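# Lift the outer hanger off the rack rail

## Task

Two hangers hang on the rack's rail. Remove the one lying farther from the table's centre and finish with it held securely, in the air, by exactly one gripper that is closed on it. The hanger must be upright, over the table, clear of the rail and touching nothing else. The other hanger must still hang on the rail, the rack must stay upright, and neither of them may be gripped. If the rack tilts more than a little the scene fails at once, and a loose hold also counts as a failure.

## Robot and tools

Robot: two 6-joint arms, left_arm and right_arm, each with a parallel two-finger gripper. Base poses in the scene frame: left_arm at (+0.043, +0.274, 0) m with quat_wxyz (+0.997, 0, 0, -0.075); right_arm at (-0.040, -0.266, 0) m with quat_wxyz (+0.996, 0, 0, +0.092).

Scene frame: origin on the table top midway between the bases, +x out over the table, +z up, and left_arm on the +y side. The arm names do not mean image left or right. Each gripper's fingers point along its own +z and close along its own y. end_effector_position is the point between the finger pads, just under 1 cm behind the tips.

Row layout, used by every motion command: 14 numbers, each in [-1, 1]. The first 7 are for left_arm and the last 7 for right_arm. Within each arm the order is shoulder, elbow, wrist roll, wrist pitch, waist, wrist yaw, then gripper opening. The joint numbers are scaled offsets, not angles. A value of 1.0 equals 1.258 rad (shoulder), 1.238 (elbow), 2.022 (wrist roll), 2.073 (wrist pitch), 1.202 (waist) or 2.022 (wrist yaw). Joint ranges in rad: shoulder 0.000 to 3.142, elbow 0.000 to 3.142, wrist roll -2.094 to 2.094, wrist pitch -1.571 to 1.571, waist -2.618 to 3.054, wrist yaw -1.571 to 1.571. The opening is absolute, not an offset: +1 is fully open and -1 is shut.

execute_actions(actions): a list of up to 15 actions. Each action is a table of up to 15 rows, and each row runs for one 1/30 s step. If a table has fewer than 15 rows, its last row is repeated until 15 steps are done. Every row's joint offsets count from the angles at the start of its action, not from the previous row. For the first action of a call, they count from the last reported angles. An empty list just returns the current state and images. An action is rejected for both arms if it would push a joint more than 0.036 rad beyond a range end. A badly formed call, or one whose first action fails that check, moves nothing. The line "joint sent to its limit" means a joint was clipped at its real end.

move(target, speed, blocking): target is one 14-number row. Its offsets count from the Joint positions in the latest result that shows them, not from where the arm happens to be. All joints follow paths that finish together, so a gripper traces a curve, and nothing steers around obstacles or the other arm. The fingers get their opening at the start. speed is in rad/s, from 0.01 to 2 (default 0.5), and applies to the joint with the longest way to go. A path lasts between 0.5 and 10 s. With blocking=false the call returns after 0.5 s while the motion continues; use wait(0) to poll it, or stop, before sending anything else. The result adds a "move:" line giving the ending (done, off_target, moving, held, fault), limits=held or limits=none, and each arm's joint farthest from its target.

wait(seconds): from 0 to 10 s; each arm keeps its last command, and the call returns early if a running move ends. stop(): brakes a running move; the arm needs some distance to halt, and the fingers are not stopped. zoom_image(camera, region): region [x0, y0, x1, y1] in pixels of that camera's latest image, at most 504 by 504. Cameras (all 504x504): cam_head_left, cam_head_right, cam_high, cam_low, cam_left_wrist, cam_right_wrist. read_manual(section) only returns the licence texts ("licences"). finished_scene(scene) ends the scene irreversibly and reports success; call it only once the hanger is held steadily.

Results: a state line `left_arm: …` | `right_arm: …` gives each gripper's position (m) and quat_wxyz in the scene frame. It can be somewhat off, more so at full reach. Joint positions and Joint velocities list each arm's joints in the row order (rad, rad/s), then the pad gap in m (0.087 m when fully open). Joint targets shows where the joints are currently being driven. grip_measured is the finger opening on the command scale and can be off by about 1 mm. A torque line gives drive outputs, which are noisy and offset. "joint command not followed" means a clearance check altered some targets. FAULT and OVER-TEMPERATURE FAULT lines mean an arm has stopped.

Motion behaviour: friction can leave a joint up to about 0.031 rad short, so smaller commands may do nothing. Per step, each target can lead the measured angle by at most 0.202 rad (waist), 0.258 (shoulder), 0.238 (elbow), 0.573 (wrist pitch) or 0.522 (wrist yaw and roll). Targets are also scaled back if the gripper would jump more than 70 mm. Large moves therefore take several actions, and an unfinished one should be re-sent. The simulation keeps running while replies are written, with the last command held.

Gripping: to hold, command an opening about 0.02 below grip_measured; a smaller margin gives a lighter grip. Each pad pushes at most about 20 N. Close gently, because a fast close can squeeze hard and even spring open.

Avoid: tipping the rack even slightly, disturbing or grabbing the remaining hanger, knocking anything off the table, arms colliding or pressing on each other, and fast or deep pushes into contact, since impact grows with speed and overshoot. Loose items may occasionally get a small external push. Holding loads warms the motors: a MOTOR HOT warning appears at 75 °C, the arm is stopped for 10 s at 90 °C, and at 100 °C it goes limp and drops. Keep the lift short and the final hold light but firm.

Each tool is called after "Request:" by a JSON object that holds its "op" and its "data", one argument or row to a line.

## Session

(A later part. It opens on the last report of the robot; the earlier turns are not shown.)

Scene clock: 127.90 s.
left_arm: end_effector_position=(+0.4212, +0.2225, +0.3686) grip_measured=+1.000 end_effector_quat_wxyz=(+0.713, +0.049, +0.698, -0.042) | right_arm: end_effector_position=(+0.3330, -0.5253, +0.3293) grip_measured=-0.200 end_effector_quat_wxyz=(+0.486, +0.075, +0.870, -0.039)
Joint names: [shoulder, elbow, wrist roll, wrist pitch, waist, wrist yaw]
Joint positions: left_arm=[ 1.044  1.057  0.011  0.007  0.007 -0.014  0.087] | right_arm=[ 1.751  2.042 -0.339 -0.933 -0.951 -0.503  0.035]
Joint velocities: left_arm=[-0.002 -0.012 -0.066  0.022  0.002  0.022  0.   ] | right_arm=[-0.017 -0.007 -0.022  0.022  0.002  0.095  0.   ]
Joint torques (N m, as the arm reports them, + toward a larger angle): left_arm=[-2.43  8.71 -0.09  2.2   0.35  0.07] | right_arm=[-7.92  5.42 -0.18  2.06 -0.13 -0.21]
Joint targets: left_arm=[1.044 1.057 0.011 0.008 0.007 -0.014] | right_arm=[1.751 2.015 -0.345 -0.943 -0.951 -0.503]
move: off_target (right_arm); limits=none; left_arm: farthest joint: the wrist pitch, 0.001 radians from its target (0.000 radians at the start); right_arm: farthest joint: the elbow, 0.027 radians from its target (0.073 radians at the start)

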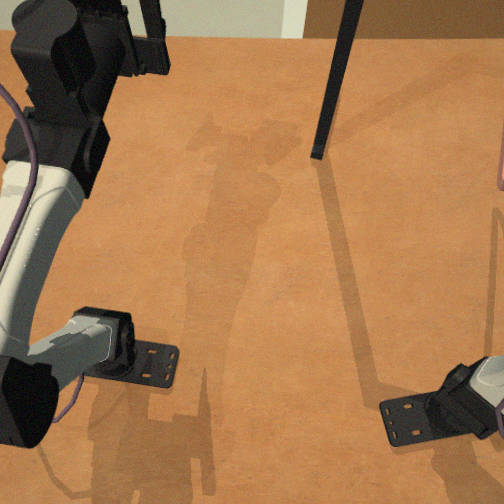

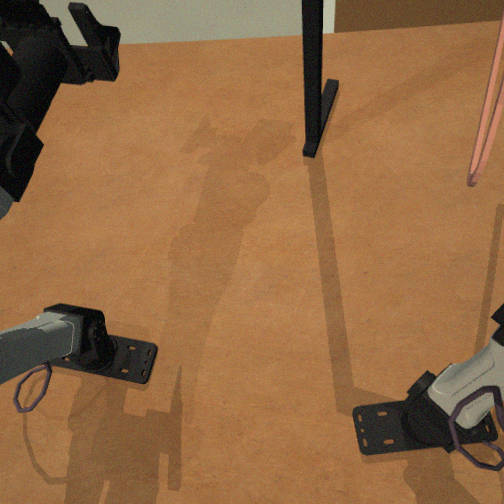

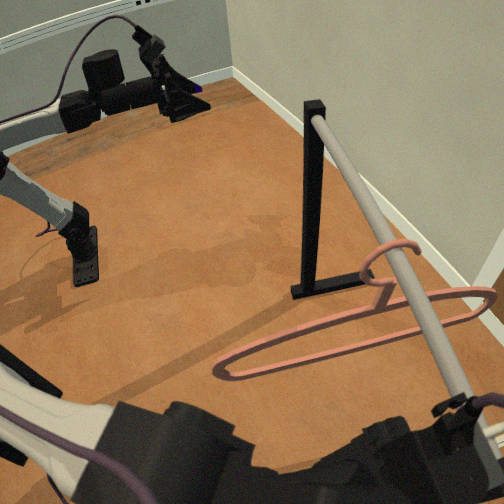

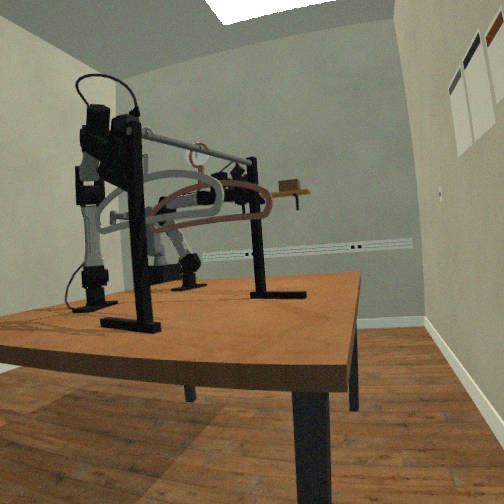

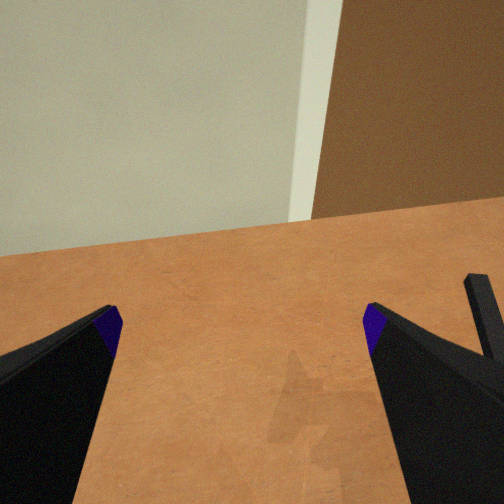

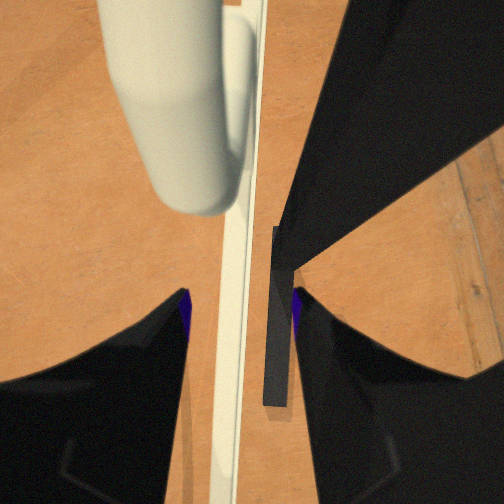

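Request:
{"op": "execute_actions", "data": {
  "actions": [
    [[0,0,0,0,0,0,1,0,-0.012,0,0,0,0,-0.3],[0,0,0,0,0,0,1,0,-0.012,0,0,0,0,-0.35],[0,0,0,0,0,0,1,0,-0.012,0,0,0,0,-0.4],[0,0,0,0,0,0,1,0,-0.012,0,0,0,0,-0.45],[0,0,0,0,0,0,1,0,-0.012,0,0,0,0,-0.5],[0,0,0,0,0,0,1,0,-0.012,0,0,0,0,-0.54],[0,0,0,0,0,0,1,0,-0.012,0,0,0,0,-0.58],[0,0,0,0,0,0,1,0,-0.012,0,0,0,0,-0.61],[0,0,0,0,0,0,1,0,-0.012,0,0,0,0,-0.64],[0,0,0,0,0,0,1,0,-0.012,0,0,0,0,-0.66],[0,0,0,0,0,0,1,0,-0.012,0,0,0,0,-0.68],[0,0,0,0,0,0,1,0,-0.012,0,0,0,0,-0.70],[0,0,0,0,0,0,1,0,-0.012,0,0,0,0,-0.72],[0,0,0,0,0,0,1,0,-0.012,0,0,0,0,-0.74],[0,0,0,0,0,0,1,0,-0.012,0,0,0,0,-0.75]],
    [[0,0,0,0,0,0,1,0,0,0,0,0,0,-0.76],[0,0,0,0,0,0,1,0,0,0,0,0,0,-0.77],[0,0,0,0,0,0,1,0,0,0,0,0,0,-0.78],[0,0,0,0,0,0,1,0,0,0,0,0,0,-0.79],[0,0,0,0,0,0,1,0,0,0,0,0,0,-0.80],[0,0,0,0,0,0,1,0,0,0,0,0,0,-0.81],[0,0,0,0,0,0,1,0,0,0,0,0,0,-0.82],[0,0,0,0,0,0,1,0,0,0,0,0,0,-0.83],[0,0,0,0,0,0,1,0,0,0,0,0,0,-0.84],[0,0,0,0,0,0,1,0,0,0,0,0,0,-0.85],[0,0,0,0,0,0,1,0,0,0,0,0,0,-0.86],[0,0,0,0,0,0,1,0,0,0,0,0,0,-0.87],[0,0,0,0,0,0,1,0,0,0,0,0,0,-0.88]]
  ]
}}

Request:
{"op": "zoom_image", "data": {
  "camera": "cam_low",
  "region": [70, 100, 190, 220]
}}

Scene clock: 137.80 s.
left_arm: end_effector_position=(+0.4212, +0.2226, +0.3684) grip_measured=+1.000 end_effector_quat_wxyz=(+0.713, +0.049, +0.698, -0.042) | right_arm: end_effector_position=(+0.3330, -0.5253, +0.3293) grip_measured=-0.879 end_effector_quat_wxyz=(+0.486, +0.075, +0.870, -0.039)
Joint names: [shoulder, elbow, wrist roll, wrist pitch, waist, wrist yaw]
Joint positions: left_arm=[ 1.044  1.057  0.011  0.007  0.007 -0.014  0.087] | right_arm=[ 1.751  2.042 -0.34  -0.933 -0.951 -0.503  0.005]
Joint velocities: left_arm=[-0.002 -0.027  0.022  0.007 -0.022 -0.022  0.   ] | right_arm=[-0.007  0.007  0.037 -0.022  0.002  0.007 -0.001]
Joint torques (N m, as the arm reports them, + toward a larger angle): left_arm=[-2.45  8.75 -0.08  2.2   0.37  0.07] | right_arm=[-7.82  7.28 -0.12  2.19 -0.09 -0.21]
Joint targets: left_arm=[1.044 1.057 0.011 0.007 0.007 -0.014] | right_arm=[1.751 2.042 -0.340 -0.933 -0.951 -0.502]

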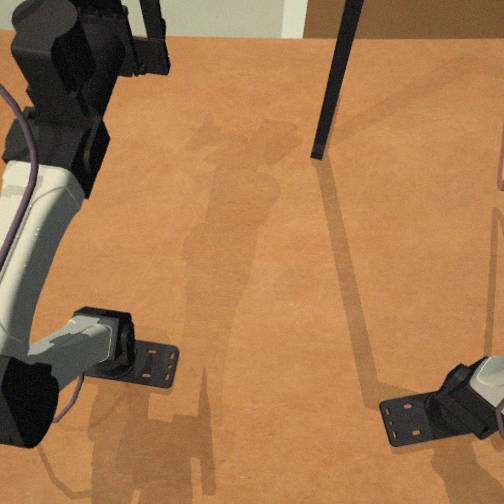

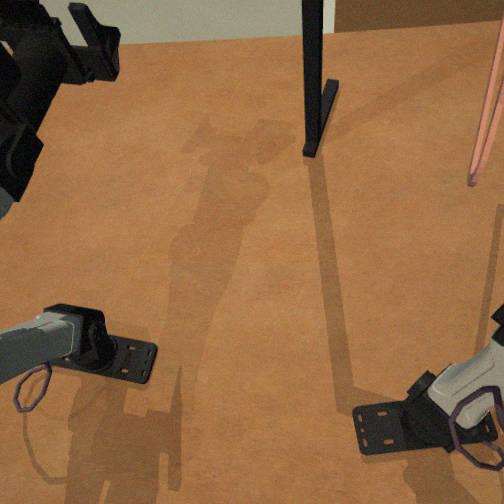

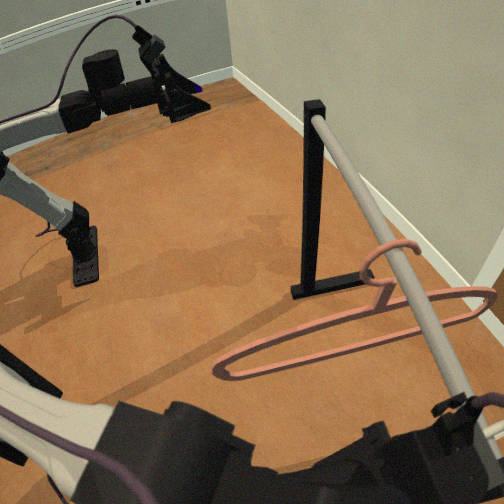

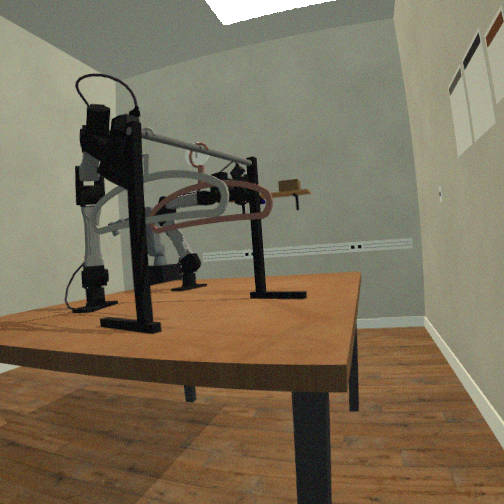

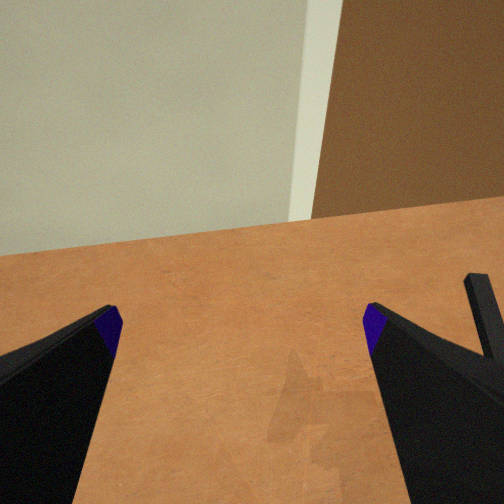

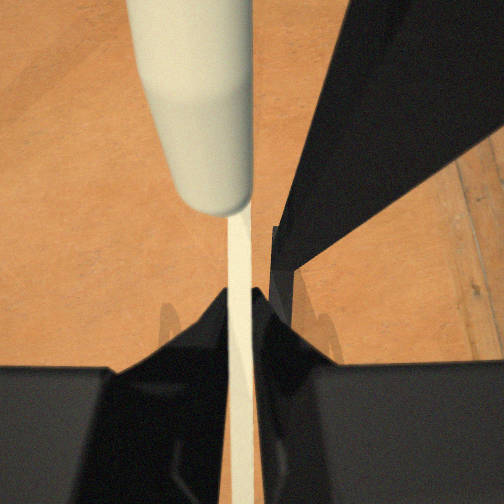

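Region (70, 100, 190, 220) of cam_low's 504x504 image, scaled by 4.200, with more detail than that image has.

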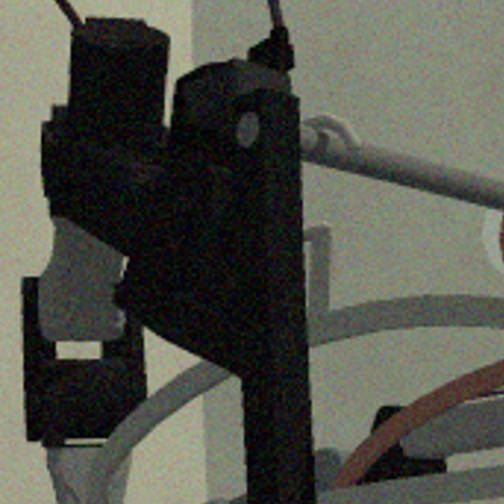

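Not stalled yet; close further.

Request:
{"op": "execute_actions", "data": {
  "actions": [
    [[0,0,0,0,0,0,1,0,0,0,0,0,0,-0.885],[0,0,0,0,0,0,1,0,0,0,0,0,0,-0.89],[0,0,0,0,0,0,1,0,0,0,0,0,0,-0.895],[0,0,0,0,0,0,1,0,0,0,0,0,0,-0.90],[0,0,0,0,0,0,1,0,0,0,0,0,0,-0.905],[0,0,0,0,0,0,1,0,0,0,0,0,0,-0.91],[0,0,0,0,0,0,1,0,0,0,0,0,0,-0.915],[0,0,0,0,0,0,1,0,0,0,0,0,0,-0.92],[0,0,0,0,0,0,1,0,0,0,0,0,0,-0.925],[0,0,0,0,0,0,1,0,0,0,0,0,0,-0.93]]
  ]
}}

Scene clock: 141.83 s.
left_arm: end_effector_position=(+0.4212, +0.2226, +0.3683) grip_measured=+1.000 end_effector_quat_wxyz=(+0.713, +0.049, +0.698, -0.042) | right_arm: end_effector_position=(+0.3330, -0.5253, +0.3293) grip_measured=-0.893 end_effector_quat_wxyz=(+0.486, +0.075, +0.870, -0.039)
Joint names: [shoulder, elbow, wrist roll, wrist pitch, waist, wrist yaw]
Joint positions: left_arm=[ 1.044  1.057  0.011  0.006  0.007 -0.014  0.087] | right_arm=[ 1.751  2.042 -0.34  -0.933 -0.951 -0.503  0.005]
Joint velocities: left_arm=[-0.002  0.002  0.007 -0.007  0.002 -0.022  0.   ] | right_arm=[-0.007 -0.017  0.007  0.051 -0.017 -0.007 -0.   ]
Joint torques (N m, as the arm reports them, + toward a larger angle): left_arm=[-2.43  8.71 -0.09  2.2   0.38  0.07] | right_arm=[-7.87  7.28 -0.12  2.19 -0.13 -0.21]
Joint targets: left_arm=[1.044 1.057 0.011 0.007 0.007 -0.014] | right_arm=[1.751 2.042 -0.340 -0.933 -0.951 -0.503]

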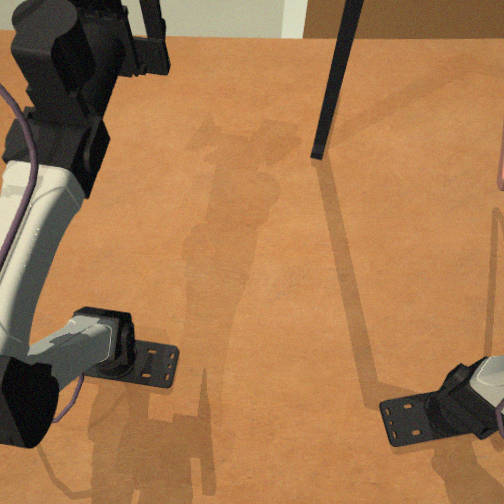

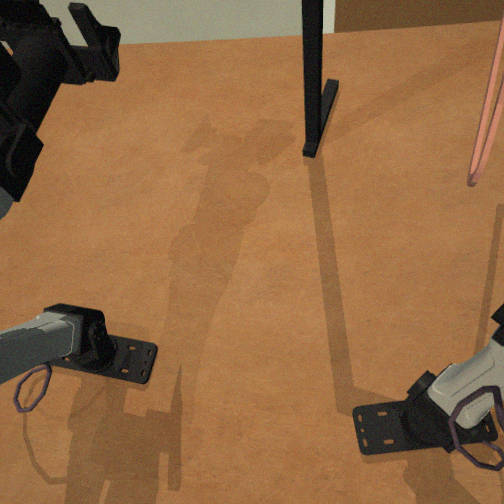

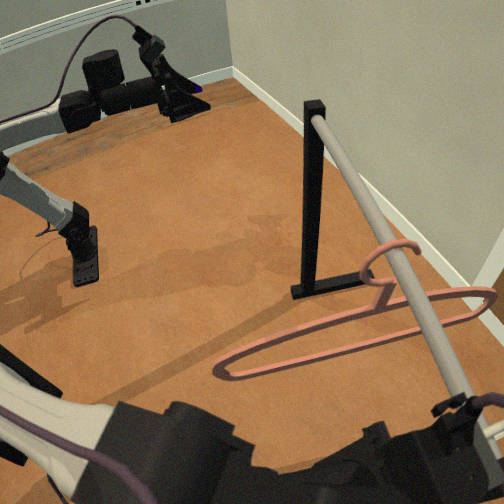

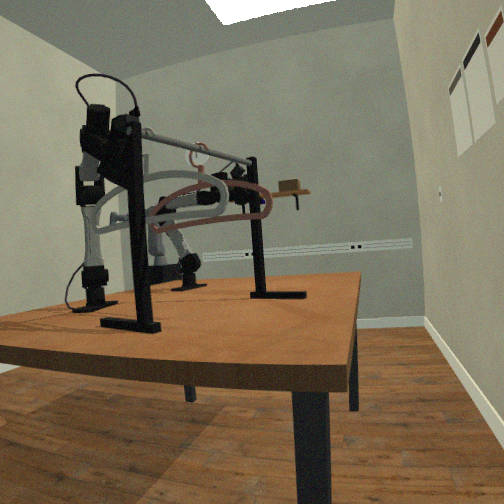

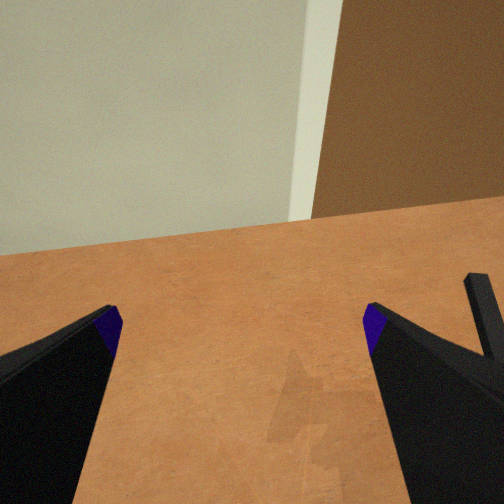

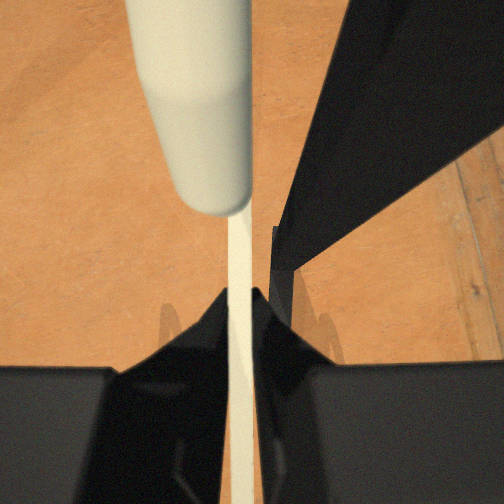

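Request:
{"op": "zoom_image", "data": {
  "camera": "cam_right_wrist",
  "region": [190, 250, 300, 400]
}}

Region (190, 250, 300, 400) of cam_right_wrist's 504x504 image, scaled by 3.360, with more detail than that image has; it fills the left 370 columns of this view, and the rest is white.

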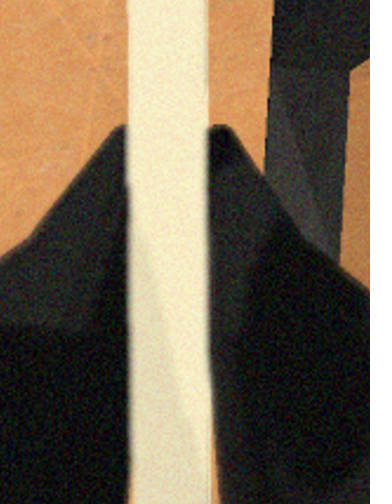

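Request:
{"op": "move", "data": {
  "target": [0,0,0,0,0,0,1, 0,0.058,0,0,0,0,-0.93],
  "speed": 0.08
}}

Request:
{"op": "zoom_image", "data": {
  "camera": "cam_low",
  "region": [90, 90, 230, 230]
}}

Scene clock: 149.67 s.
left_arm: end_effector_position=(+0.4212, +0.2226, +0.3681) grip_measured=+1.000 end_effector_quat_wxyz=(+0.713, +0.049, +0.699, -0.042) | right_arm: end_effector_position=(+0.3337, -0.5260, +0.3467) grip_measured=-0.893 end_effector_quat_wxyz=(+0.501, +0.068, +0.862, -0.051)
Joint names: [shoulder, elbow, wrist roll, wrist pitch, waist, wrist yaw]
Joint positions: left_arm=[ 1.044  1.057  0.011  0.005  0.007 -0.014  0.087] | right_arm=[ 1.751  2.089 -0.34  -0.937 -0.951 -0.503  0.005]
Joint velocities: left_arm=[-0.007 -0.007 -0.022 -0.022 -0.007 -0.037  0.   ] | right_arm=[ 0.002 -0.022  0.022  0.066 -0.002 -0.007 -0.   ]
Joint torques (N m, as the arm reports them, + toward a larger angle): left_arm=[-2.45  8.7  -0.09  2.2   0.39  0.07] | right_arm=[-7.76  8.84 -0.12  2.3  -0.15 -0.21]
Joint targets: left_arm=[1.044 1.057 0.011 0.006 0.007 -0.014] | right_arm=[1.751 2.114 -0.340 -0.933 -0.951 -0.503]
move: off_target (right_arm); limits=none; left_arm: farthest joint: the wrist pitch, 0.001 radians from its target (0.000 radians at the start); right_arm: farthest joint: the elbow, 0.024 radians from its target (0.072 radians at the start)

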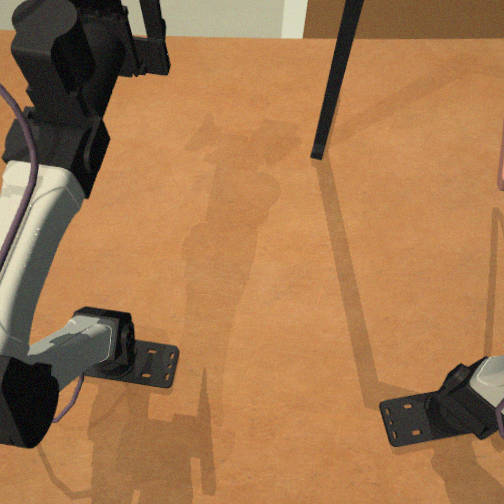

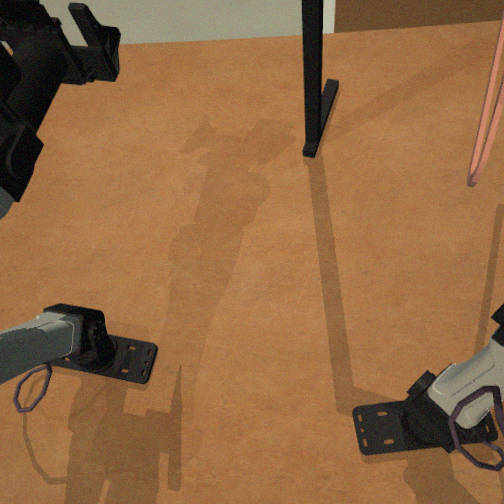

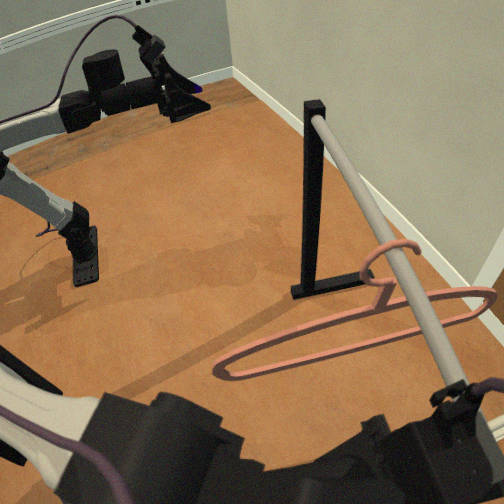

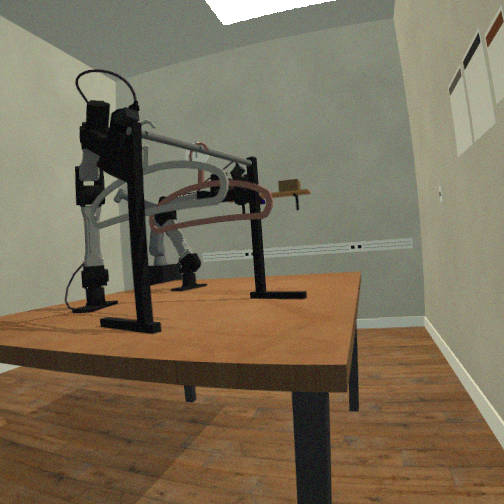

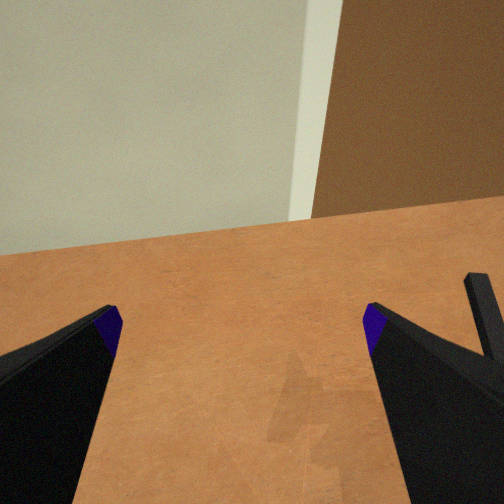

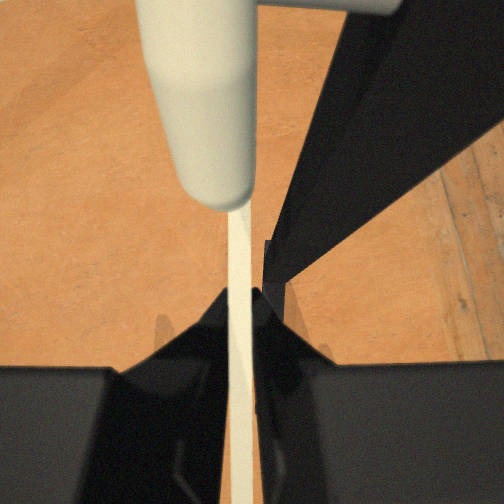

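Region (90, 90, 230, 230) of cam_low's 504x504 image, scaled by 3.600, with more detail than that image has.

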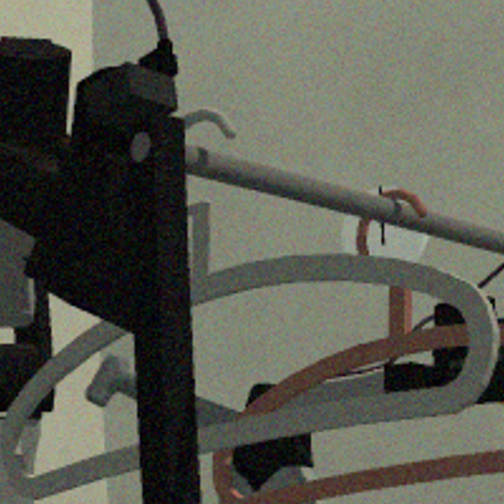

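Request:
{"op": "move", "data": {
  "target": [0,0,0,0,0,0,1, -0.118,-0.083,-0.03,-0.067,-0.068,-0.032,-0.93],
  "speed": 0.1
}}

Request:
{"op": "zoom_image", "data": {
  "camera": "cam_low",
  "region": [70, 80, 250, 260]
}}

Scene clock: 178.13 s.
left_arm: end_effector_position=(+0.4211, +0.2226, +0.3680) grip_measured=+1.000 end_effector_quat_wxyz=(+0.712, +0.049, +0.699, -0.042) | right_arm: end_effector_position=(+0.2796, -0.5056, +0.3485) grip_measured=-0.893 end_effector_quat_wxyz=(+0.478, +0.079, +0.874, -0.037)
Joint names: [shoulder, elbow, wrist roll, wrist pitch, waist, wrist yaw]
Joint positions: left_arm=[ 1.044  1.057  0.011  0.005  0.007 -0.014  0.087] | right_arm=[ 1.623  2.011 -0.395 -1.077 -1.025 -0.553  0.005]
Joint velocities: left_arm=[ 0.002  0.002 -0.095  0.037  0.007 -0.037  0.   ] | right_arm=[-0.007  0.002 -0.022  0.051 -0.012  0.037 -0.001]
Joint torques (N m, as the arm reports them, + toward a larger angle): left_arm=[-2.44  8.72 -0.08  2.21  0.41  0.07] | right_arm=[-7.85  5.22 -0.16  2.13 -0.86 -0.39]
Joint targets: left_arm=[1.044 1.057 0.011 0.006 0.007 -0.014] | right_arm=[1.602 1.987 -0.400 -1.076 -1.033 -0.567]
move: off_target (right_arm); limits=none; left_arm: farthest joint: the waist, 0.000 radians from its target (0.000 radians at the start); right_arm: farthest joint: the elbow, 0.025 radians from its target (0.103 radians at the start)

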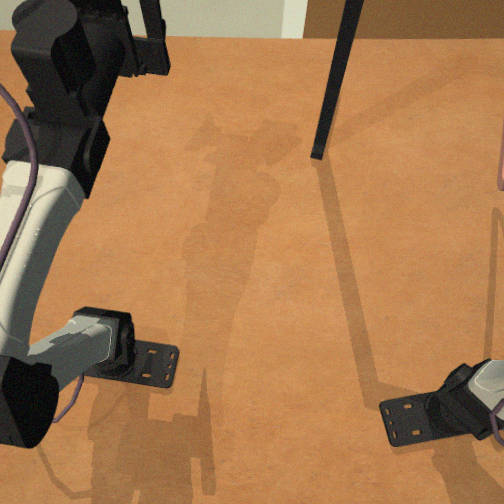

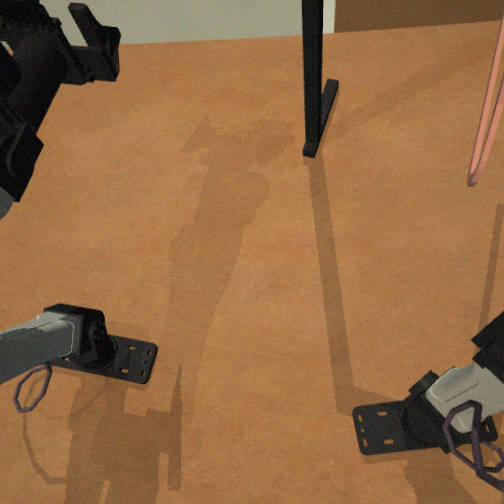

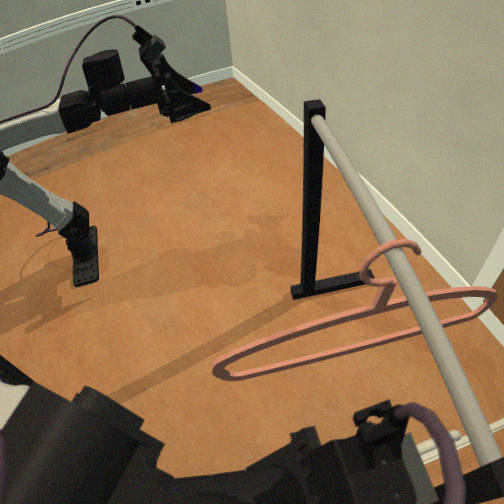

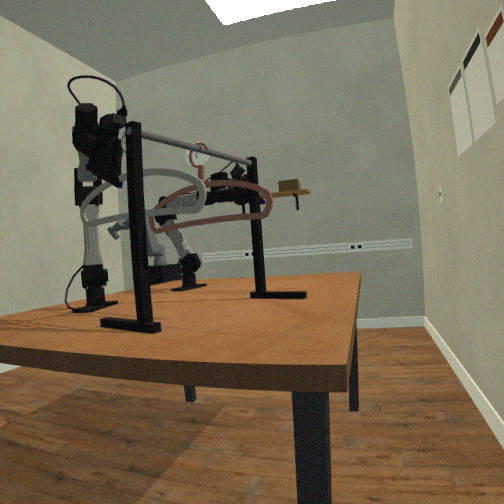

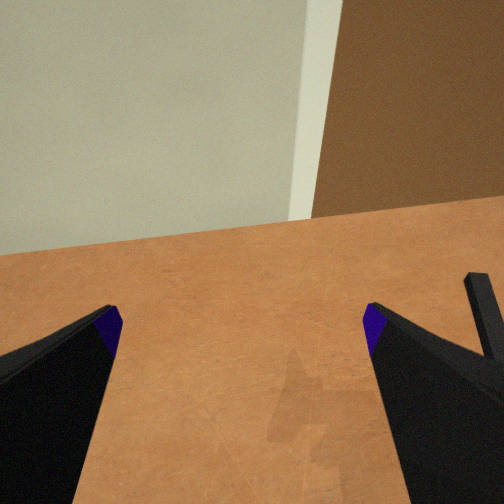

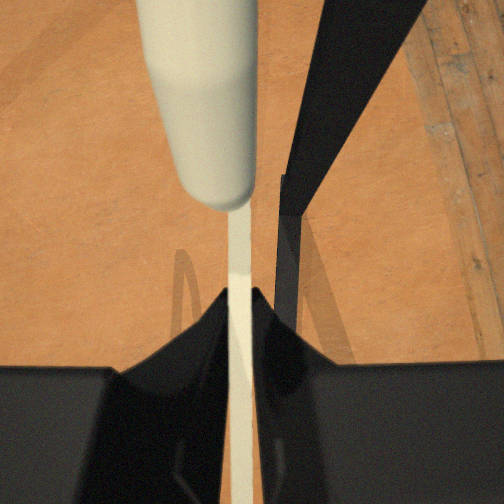

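Region (70, 80, 250, 260) of cam_low's 504x504 image, scaled by 2.800, with more detail than that image has.

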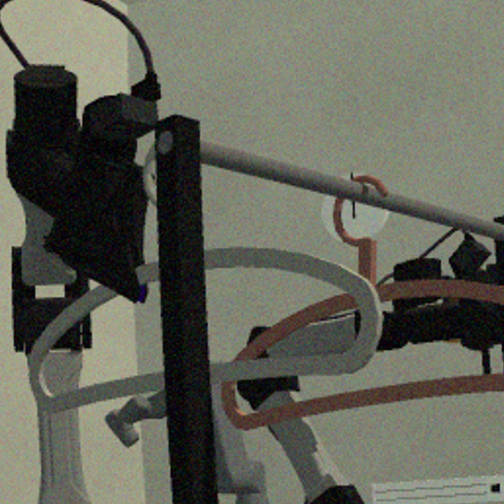

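Request:
{"op": "move", "data": {
  "target": [0,0,0,0,0,0,1, -0.263,-0.33,0.198,0.114,0.315,0.277,-0.93],
  "speed": 0.3
}}

Scene clock: 188.13 s.
left_arm: end_effector_position=(+0.4211, +0.2226, +0.3680) grip_measured=+1.000 end_effector_quat_wxyz=(+0.712, +0.049, +0.699, -0.042) | right_arm: end_effector_position=(+0.2789, -0.4276, +0.3349) grip_measured=-0.893 end_effector_quat_wxyz=(+0.474, +0.203, +0.849, -0.113)
Joint names: [shoulder, elbow, wrist roll, wrist pitch, waist, wrist yaw]
Joint positions: left_arm=[ 1.044  1.057  0.011  0.005  0.007 -0.014  0.087] | right_arm=[ 1.314  1.626 -0.    -0.865 -0.654 -0.002  0.005]
Joint velocities: left_arm=[-0.007 -0.002  0.037 -0.037 -0.007 -0.037  0.   ] | right_arm=[-0.007 -0.012 -0.022 -0.037  0.007  0.007  0.001]
Joint torques (N m, as the arm reports them, + toward a larger angle): left_arm=[-2.44  8.71 -0.08  2.2   0.37  0.07] | right_arm=[-5.66  5.72 -0.07  2.68  0.56  0.05]
Joint targets: left_arm=[1.044 1.057 0.011 0.005 0.007 -0.014] | right_arm=[1.291 1.603 0.005 -0.840 -0.646 0.007]
move: off_target (right_arm); limits=none; left_arm: farthest joint: the waist, 0.000 radians from its target (0.000 radians at the start); right_arm: farthest joint: the elbow, 0.024 radians from its target (0.408 radians at the start)

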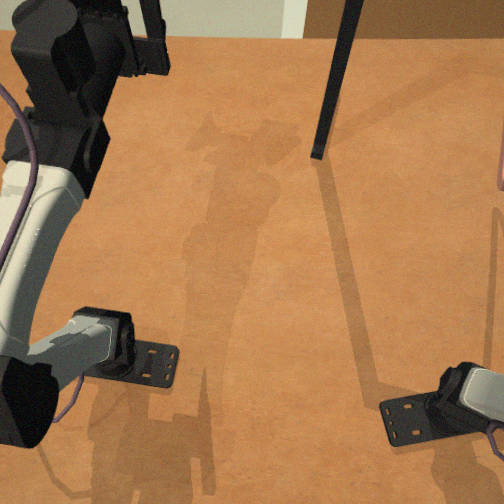

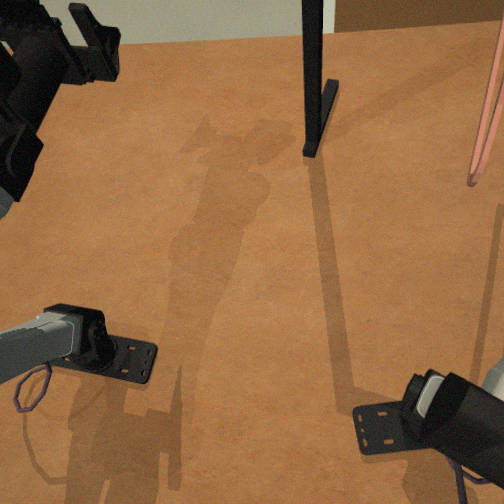

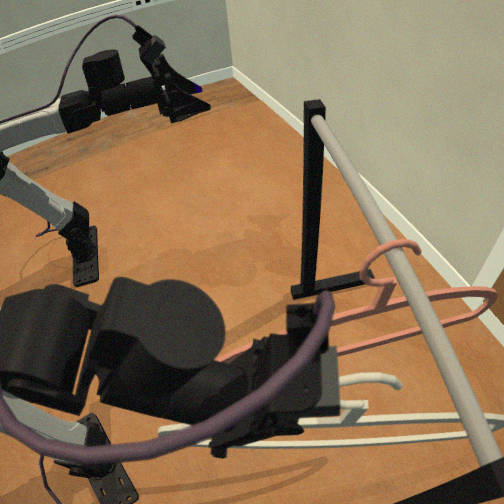

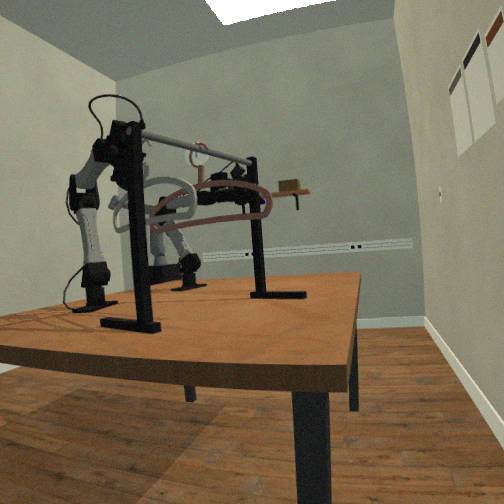

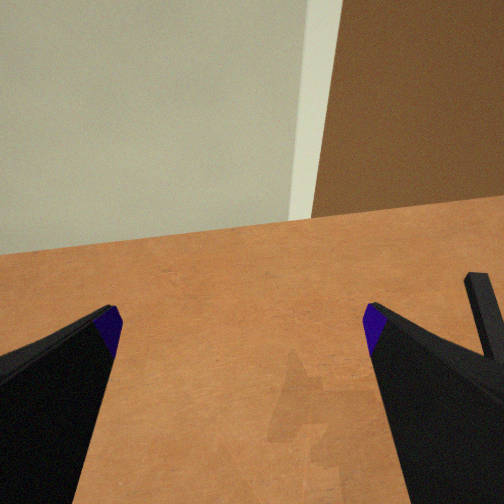

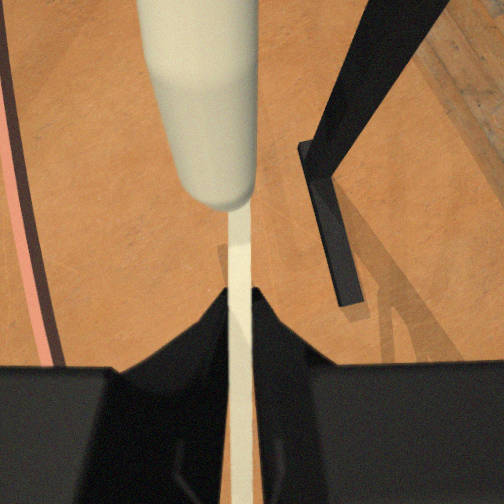

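Request:
{"op": "move", "data": {
  "target": [0,0,0,0,0,0,1, -0.474,-0.065,0,-0.236,-0.13,0,-0.93],
  "speed": 0.35
}}

Scene clock: 194.63 s.
left_arm: end_effector_position=(+0.4211, +0.2226, +0.3678) grip_measured=+1.000 end_effector_quat_wxyz=(+0.712, +0.049, +0.699, -0.042) | right_arm: end_effector_position=(+0.0732, -0.3459, +0.3517) grip_measured=-0.893 end_effector_quat_wxyz=(+0.477, +0.263, +0.825, -0.152)
Joint names: [shoulder, elbow, wrist roll, wrist pitch, waist, wrist yaw]
Joint positions: left_arm=[ 1.044  1.057  0.011  0.004  0.007 -0.014  0.087] | right_arm=[ 0.734  1.57   0.    -1.359 -0.801 -0.001  0.005]
Joint velocities: left_arm=[ 0.002 -0.007  0.007 -0.081 -0.007 -0.022  0.   ] | right_arm=[ 0.002 -0.002  0.007  0.007  0.002  0.007 -0.002]
Joint torques (N m, as the arm reports them, + toward a larger angle): left_arm=[-2.43  8.71 -0.08  2.21  0.37  0.07] | right_arm=[ 1.32  3.36 -0.12  2.45 -0.93 -0.04]
Joint targets: left_arm=[1.044 1.057 0.011 0.004 0.007 -0.014] | right_arm=[0.717 1.545 -0.000 -1.354 -0.810 -0.002]
move: off_target (right_arm); limits=none; left_arm: farthest joint: the wrist pitch, 0.001 radians from its target (0.000 radians at the start); right_arm: farthest joint: the elbow, 0.025 radians from its target (0.081 radians at the start)

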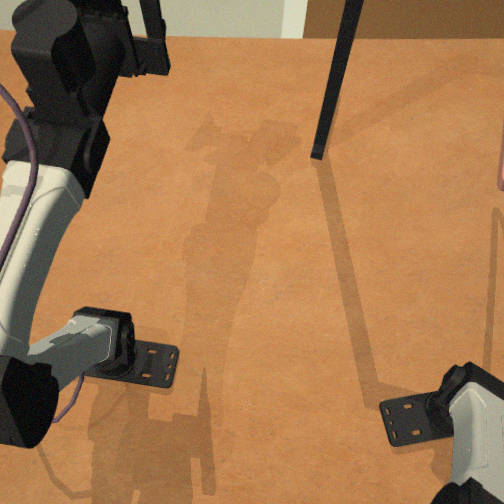

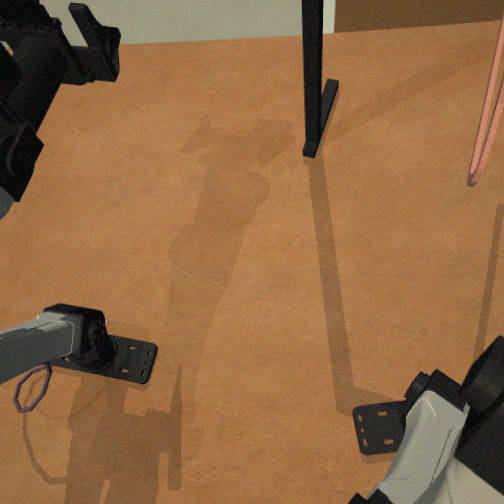

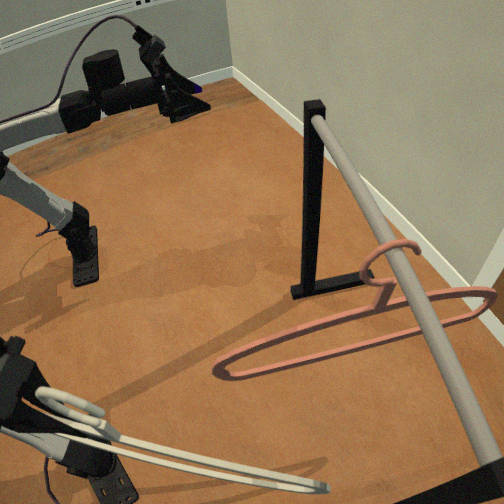

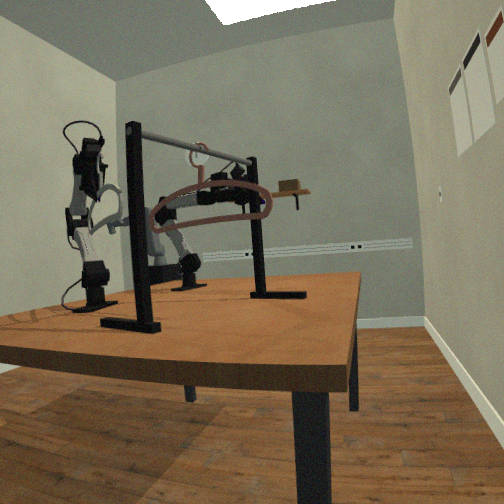

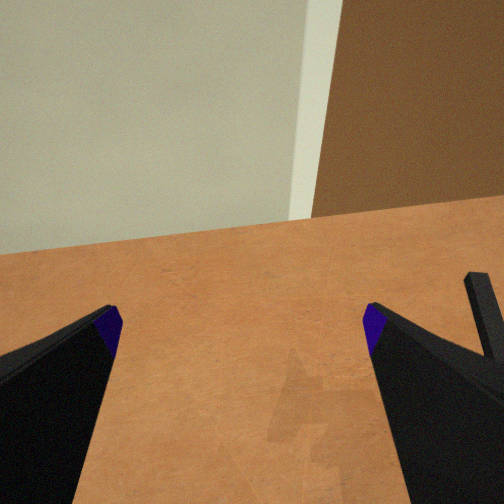

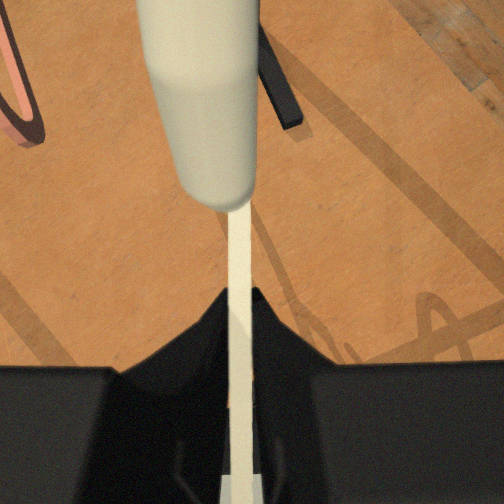

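Request:
{"op": "finished_scene", "data": {
  "scene": 1
}}

The scene is finished: the task was done.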